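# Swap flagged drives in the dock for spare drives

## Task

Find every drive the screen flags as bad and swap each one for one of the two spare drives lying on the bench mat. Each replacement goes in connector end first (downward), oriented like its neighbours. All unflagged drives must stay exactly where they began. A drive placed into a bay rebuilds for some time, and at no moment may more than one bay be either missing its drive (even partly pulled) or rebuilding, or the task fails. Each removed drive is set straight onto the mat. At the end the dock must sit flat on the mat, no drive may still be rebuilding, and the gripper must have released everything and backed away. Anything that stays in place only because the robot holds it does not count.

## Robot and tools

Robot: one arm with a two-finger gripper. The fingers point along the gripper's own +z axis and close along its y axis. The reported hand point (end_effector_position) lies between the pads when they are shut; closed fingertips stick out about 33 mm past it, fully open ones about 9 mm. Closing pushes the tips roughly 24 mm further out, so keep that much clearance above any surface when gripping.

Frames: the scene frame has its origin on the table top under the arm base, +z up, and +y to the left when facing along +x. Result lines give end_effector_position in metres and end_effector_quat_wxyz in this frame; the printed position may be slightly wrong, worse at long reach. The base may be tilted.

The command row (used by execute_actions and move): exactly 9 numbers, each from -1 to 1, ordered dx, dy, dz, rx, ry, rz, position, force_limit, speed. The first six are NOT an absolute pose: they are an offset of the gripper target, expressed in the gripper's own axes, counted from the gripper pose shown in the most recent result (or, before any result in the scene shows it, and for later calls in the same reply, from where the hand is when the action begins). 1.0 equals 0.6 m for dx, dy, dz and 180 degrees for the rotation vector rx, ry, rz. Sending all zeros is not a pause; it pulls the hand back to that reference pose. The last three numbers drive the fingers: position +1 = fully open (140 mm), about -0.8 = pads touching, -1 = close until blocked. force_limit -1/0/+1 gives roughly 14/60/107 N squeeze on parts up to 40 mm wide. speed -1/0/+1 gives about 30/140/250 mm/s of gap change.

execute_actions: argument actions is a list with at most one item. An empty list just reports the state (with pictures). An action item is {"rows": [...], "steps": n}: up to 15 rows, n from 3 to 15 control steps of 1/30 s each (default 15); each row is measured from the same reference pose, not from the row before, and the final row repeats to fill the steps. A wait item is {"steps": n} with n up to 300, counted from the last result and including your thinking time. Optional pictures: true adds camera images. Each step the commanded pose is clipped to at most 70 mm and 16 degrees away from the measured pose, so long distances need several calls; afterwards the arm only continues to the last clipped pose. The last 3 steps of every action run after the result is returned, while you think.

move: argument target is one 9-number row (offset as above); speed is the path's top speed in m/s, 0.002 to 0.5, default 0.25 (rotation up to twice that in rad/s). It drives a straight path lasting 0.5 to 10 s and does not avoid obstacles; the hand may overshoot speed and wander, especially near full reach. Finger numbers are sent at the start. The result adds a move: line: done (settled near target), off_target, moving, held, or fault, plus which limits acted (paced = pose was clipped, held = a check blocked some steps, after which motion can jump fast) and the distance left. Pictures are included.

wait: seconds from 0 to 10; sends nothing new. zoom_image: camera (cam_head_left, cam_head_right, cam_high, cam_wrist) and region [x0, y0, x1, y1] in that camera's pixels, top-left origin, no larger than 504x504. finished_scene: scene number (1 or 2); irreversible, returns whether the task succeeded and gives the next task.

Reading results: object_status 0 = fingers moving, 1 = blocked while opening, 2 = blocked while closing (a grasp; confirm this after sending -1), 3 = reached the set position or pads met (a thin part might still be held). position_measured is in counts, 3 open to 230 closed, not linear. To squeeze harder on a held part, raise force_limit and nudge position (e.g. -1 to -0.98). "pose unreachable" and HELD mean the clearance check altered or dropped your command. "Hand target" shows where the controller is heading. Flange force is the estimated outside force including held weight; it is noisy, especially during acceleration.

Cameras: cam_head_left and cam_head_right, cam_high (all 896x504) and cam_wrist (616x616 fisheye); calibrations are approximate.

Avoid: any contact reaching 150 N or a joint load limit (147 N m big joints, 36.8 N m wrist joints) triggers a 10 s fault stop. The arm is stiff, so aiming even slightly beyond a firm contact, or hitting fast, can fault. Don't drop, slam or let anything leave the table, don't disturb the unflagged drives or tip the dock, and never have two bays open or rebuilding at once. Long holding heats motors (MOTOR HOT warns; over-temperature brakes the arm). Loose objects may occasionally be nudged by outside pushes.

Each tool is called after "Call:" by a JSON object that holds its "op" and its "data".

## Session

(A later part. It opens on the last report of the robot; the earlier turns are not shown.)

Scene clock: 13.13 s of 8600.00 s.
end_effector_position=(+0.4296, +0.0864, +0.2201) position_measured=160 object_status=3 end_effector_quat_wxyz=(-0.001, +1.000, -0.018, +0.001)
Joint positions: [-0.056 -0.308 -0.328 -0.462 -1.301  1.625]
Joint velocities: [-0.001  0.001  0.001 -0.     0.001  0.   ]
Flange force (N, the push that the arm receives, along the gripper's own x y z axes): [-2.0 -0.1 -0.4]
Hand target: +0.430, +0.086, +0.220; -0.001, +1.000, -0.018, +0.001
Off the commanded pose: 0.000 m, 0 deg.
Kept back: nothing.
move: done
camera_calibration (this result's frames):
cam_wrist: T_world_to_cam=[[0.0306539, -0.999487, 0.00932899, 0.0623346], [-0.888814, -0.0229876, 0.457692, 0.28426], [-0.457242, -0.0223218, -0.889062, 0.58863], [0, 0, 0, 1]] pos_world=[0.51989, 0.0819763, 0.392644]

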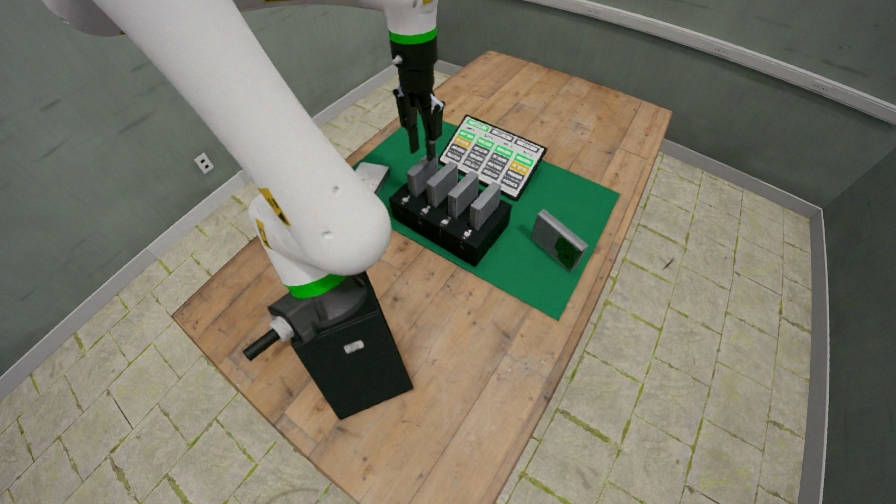

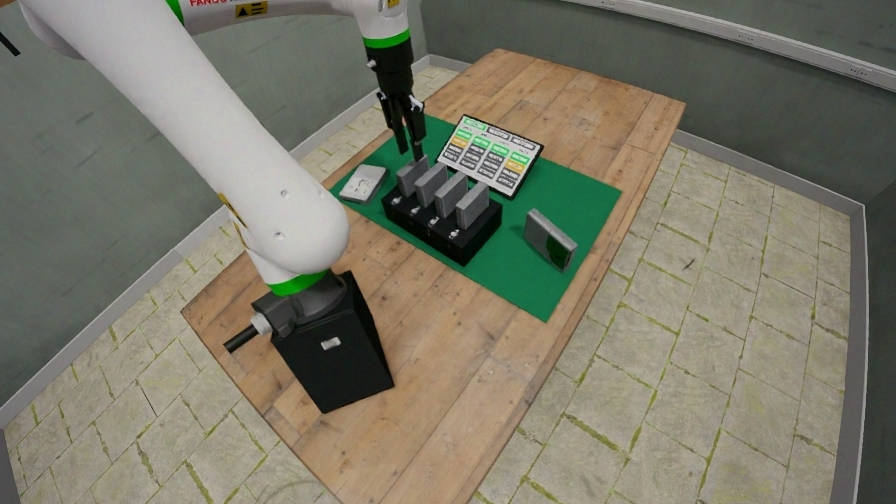

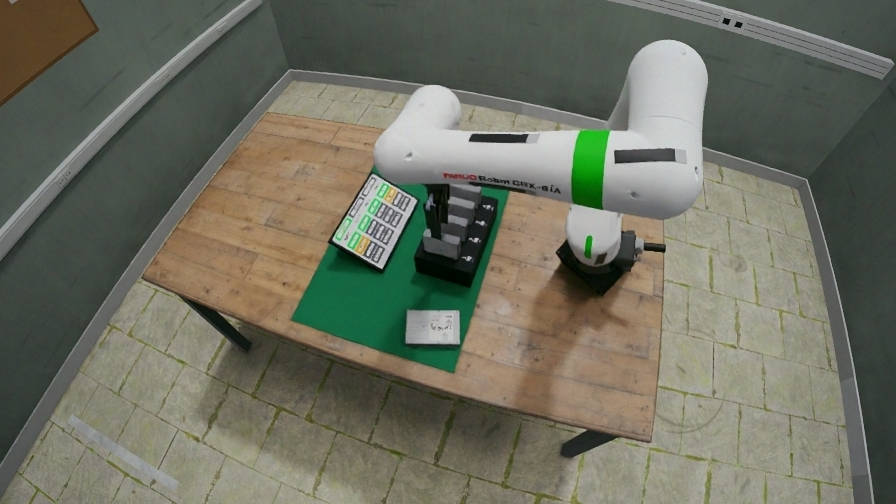

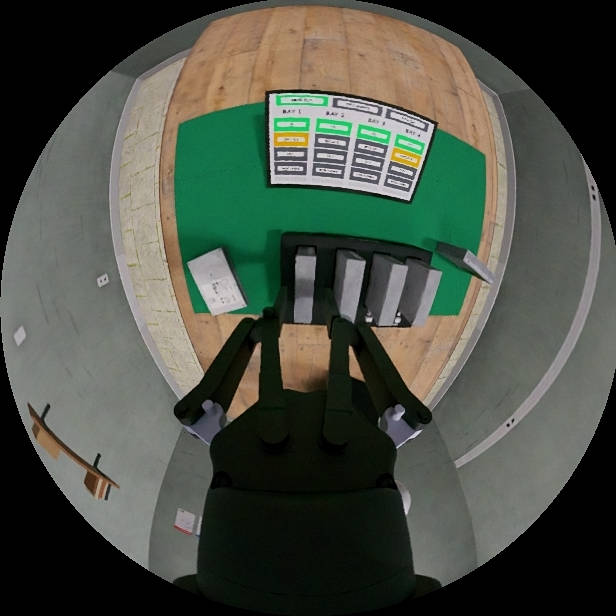

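Not deep enough; retry.

Call:
{"op": "move", "data": {"target": [-0.138,-0.004,0,0,0,0,-1,0,0]}}

Call:
{"op": "move", "data": {"target": [0,0,0.15,0,0,0,-1,0,0], "speed": 0.15}}

Call:
{"op": "move", "data": {"target": [0,0,0.0115,0,0,0,-1,0,0], "speed": 0.01}}

Scene clock: 14.17 s of 8600.00 s.
end_effector_position=(+0.3470, +0.0918, +0.2201) position_measured=233 object_status=3 end_effector_quat_wxyz=(-0.002, +1.000, -0.018, +0.001)
Joint positions: [-0.018 -0.542 -0.518 -0.448 -1.324  1.57 ]
Joint velocities: [ 0.001 -0.002 -0.002 -0.    -0.001  0.001]
Flange force (N, the push that the arm receives, along the gripper's own x y z axes): [-1.3 -1.2 0.0]
Hand target: +0.347, +0.092, +0.220; -0.002, +1.000, -0.018, +0.001
Off the commanded pose: 0.000 m, 0 deg.
Kept back: nothing.
move: done
camera_calibration (this result's frames):
cam_wrist: T_world_to_cam=[[0.0306427, -0.99949, 0.0090398, 0.0702474], [-0.888759, -0.0231074, 0.457793, 0.210833], [-0.45735, -0.0220622, -0.889013, 0.550995], [0, 0, 0, 1]] pos_world=[0.437225, 0.0872395, 0.392689]

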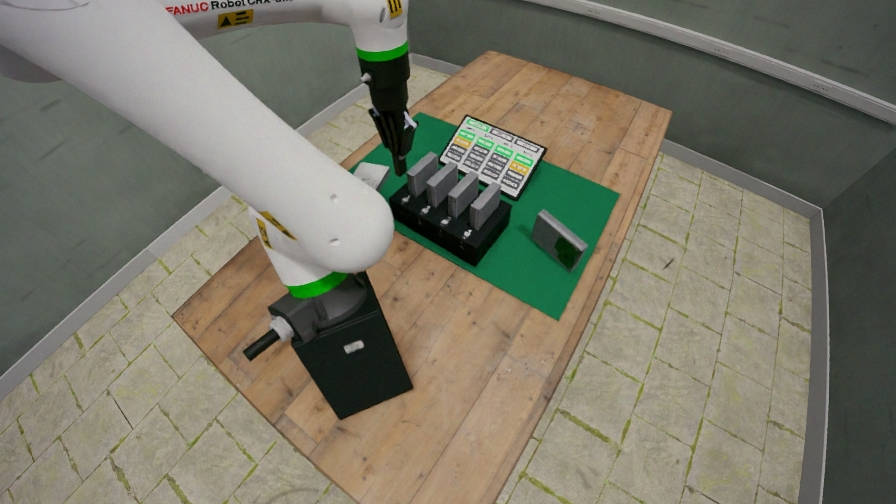

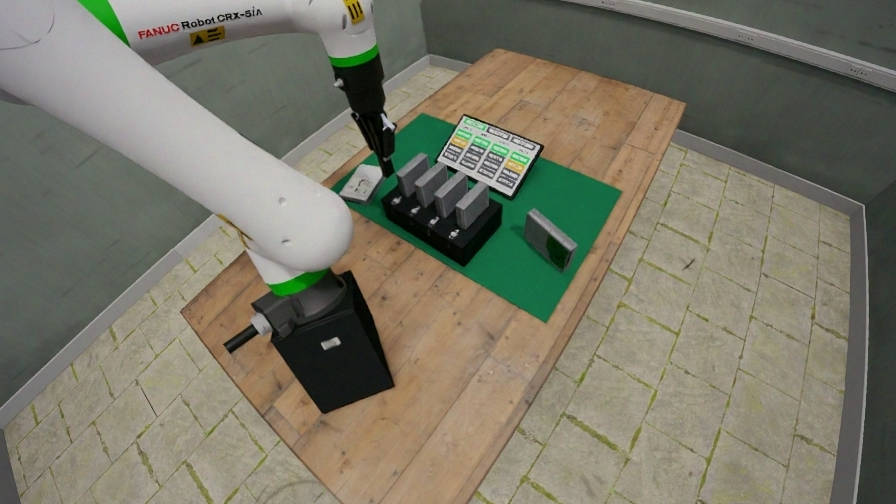

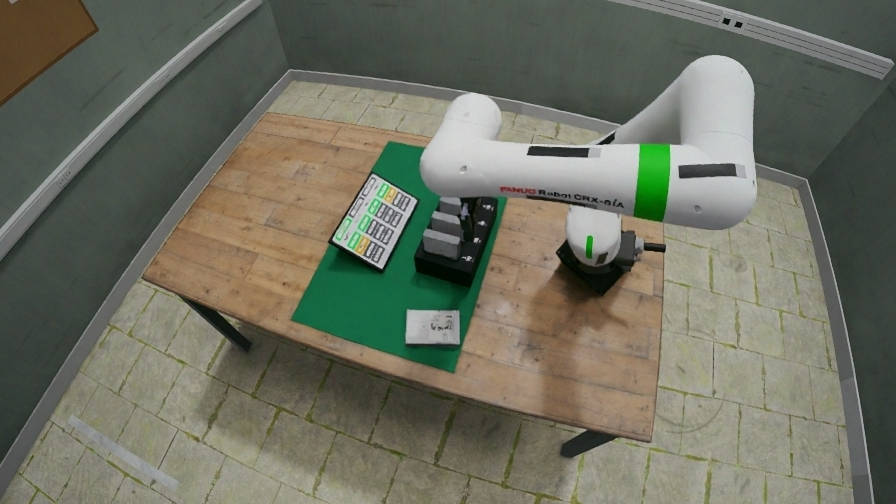

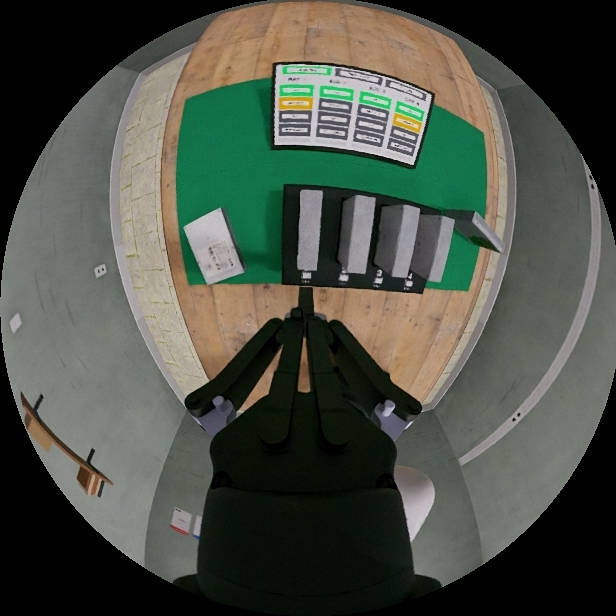

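Scene clock: 15.10 s of 8600.00 s.
end_effector_position=(+0.3468, +0.0919, +0.1302) position_measured=233 object_status=3 end_effector_quat_wxyz=(-0.002, +1.000, -0.018, +0.001)
Joint positions: [ 0.142 -0.462 -0.662 -0.443 -1.053  1.518]
Joint velocities: [ 0.    -0.    -0.001 -0.     0.001  0.   ]
Flange force (N, the push that the arm receives, along the gripper's own x y z axes): [0.0 0.3 -1.9]
Hand target: +0.347, +0.092, +0.130; -0.002, +1.000, -0.018, +0.001
Off the commanded pose: 0.000 m, 0 deg.
Kept back: nothing.
move: done
camera_calibration (this result's frames):
cam_wrist: T_world_to_cam=[[0.0301344, -0.999508, 0.00865594, 0.0714833], [-0.888754, -0.0228305, 0.457815, 0.251871], [-0.457392, -0.021489, -0.889005, 0.470927], [0, 0, 0, 1]] pos_world=[0.437096, 0.0873182, 0.302728]

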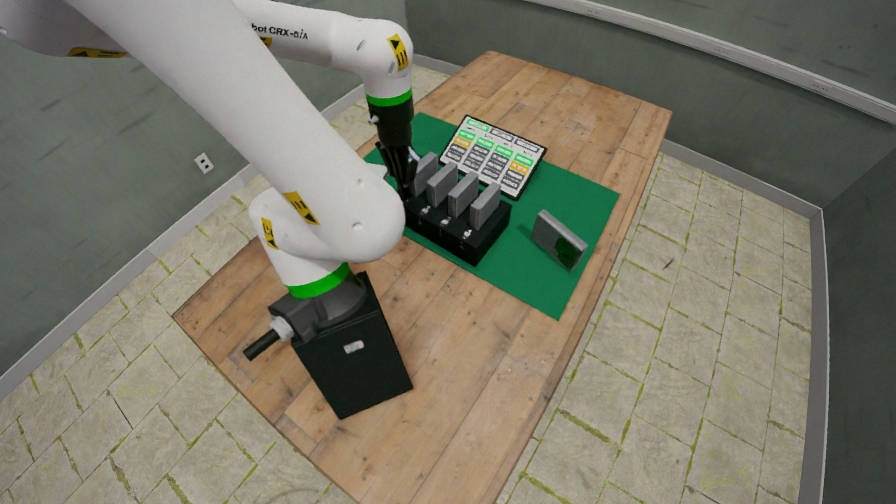

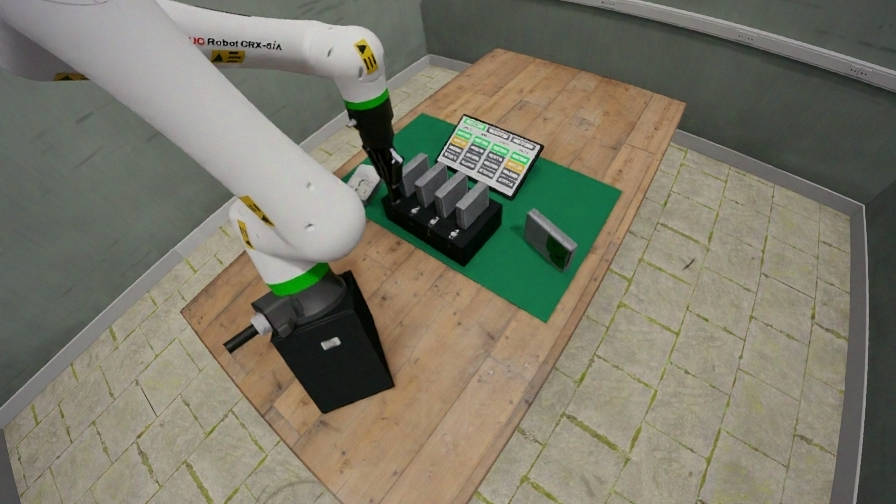

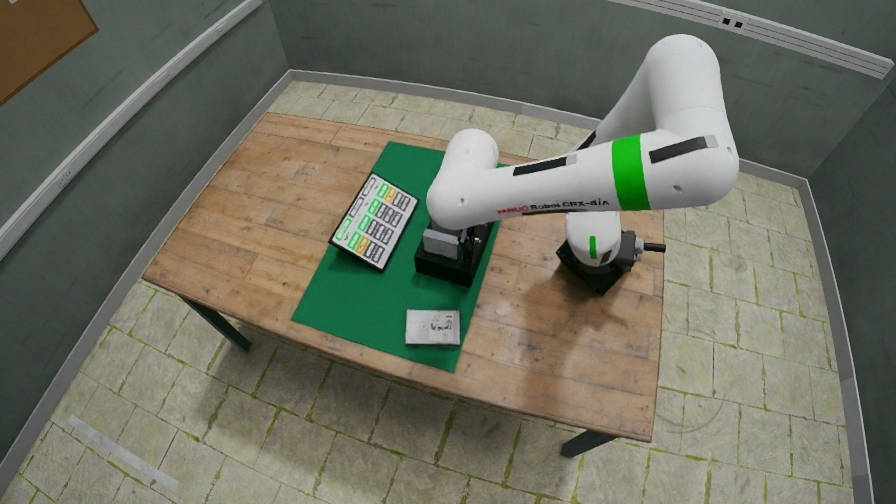

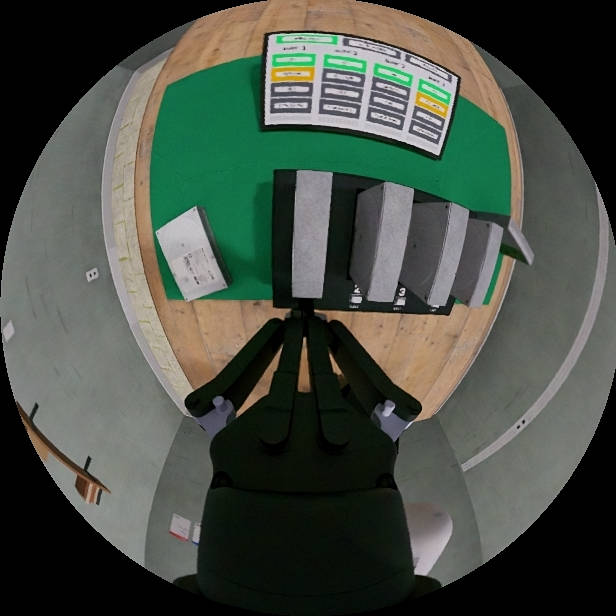

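Scene clock: 16.00 s of 8600.00 s.
end_effector_position=(+0.3468, +0.0920, +0.1233) position_measured=233 object_status=3 end_effector_quat_wxyz=(-0.002, +1.000, -0.019, +0.001)
Joint positions: [ 0.153 -0.452 -0.671 -0.444 -1.032  1.516]
Joint velocities: [ 0.001  0.001  0.001 -0.     0.    -0.   ]
Flange force (N, the push that the arm receives, along the gripper's own x y z axes): [-2.9 -3.6 -15.5]
Hand target: +0.347, +0.092, +0.123; -0.002, +1.000, -0.019, +0.001
Off the commanded pose: 0.000 m, 0 deg.
Kept back: nothing.
move: done
camera_calibration (this result's frames):
cam_wrist: T_world_to_cam=[[0.0300872, -0.99951, 0.00861968, 0.0715856], [-0.888763, -0.0228055, 0.4578, 0.255026], [-0.457379, -0.0214348, -0.889013, 0.464786], [0, 0, 0, 1]] pos_world=[0.437088, 0.0873291, 0.295833]

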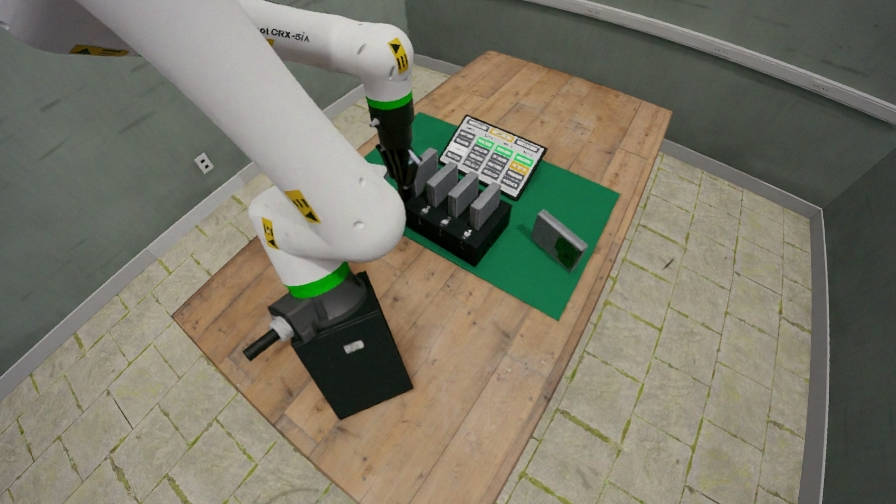

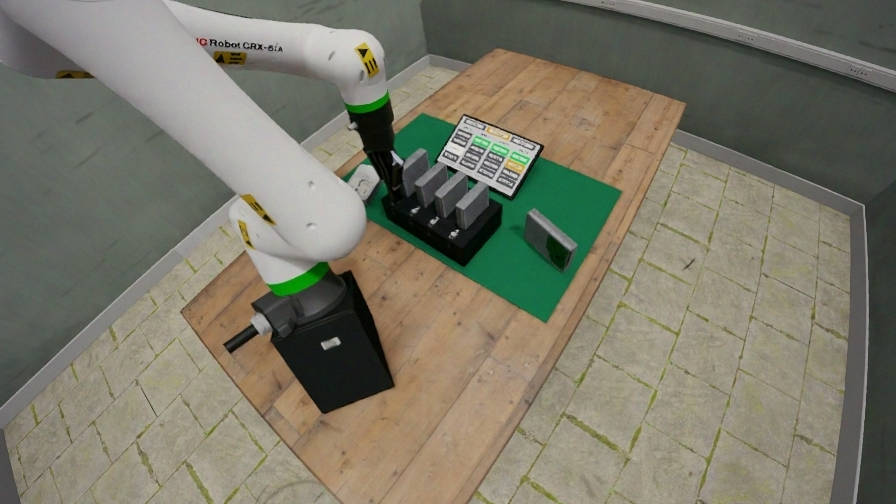

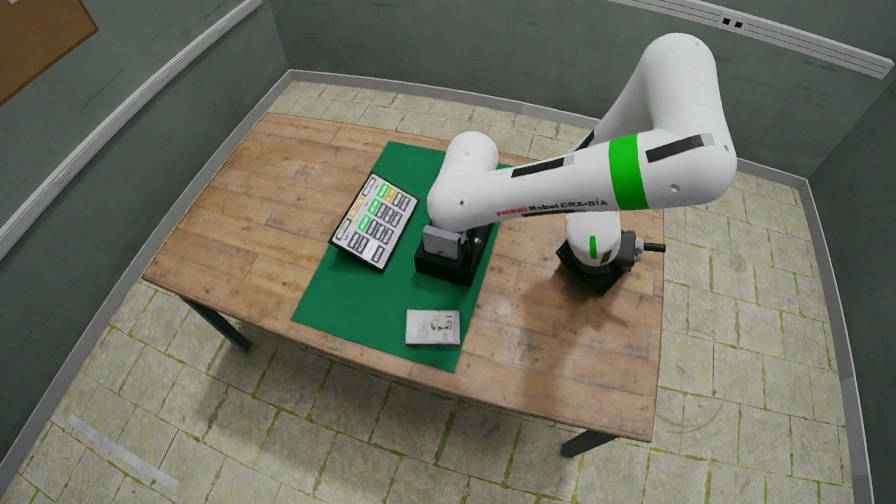

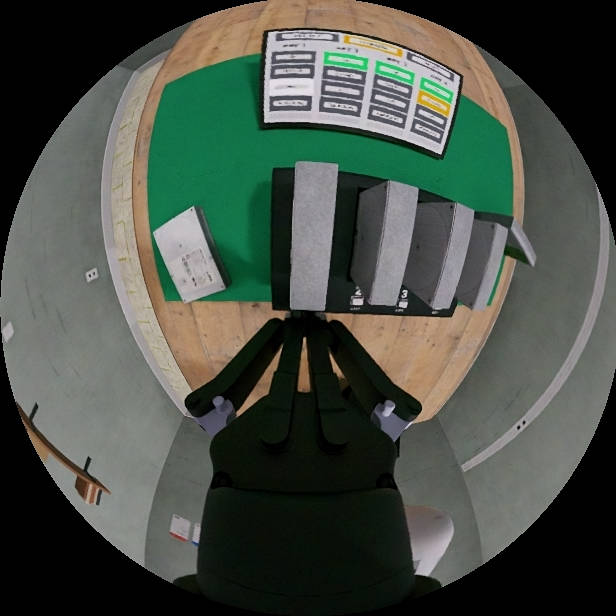

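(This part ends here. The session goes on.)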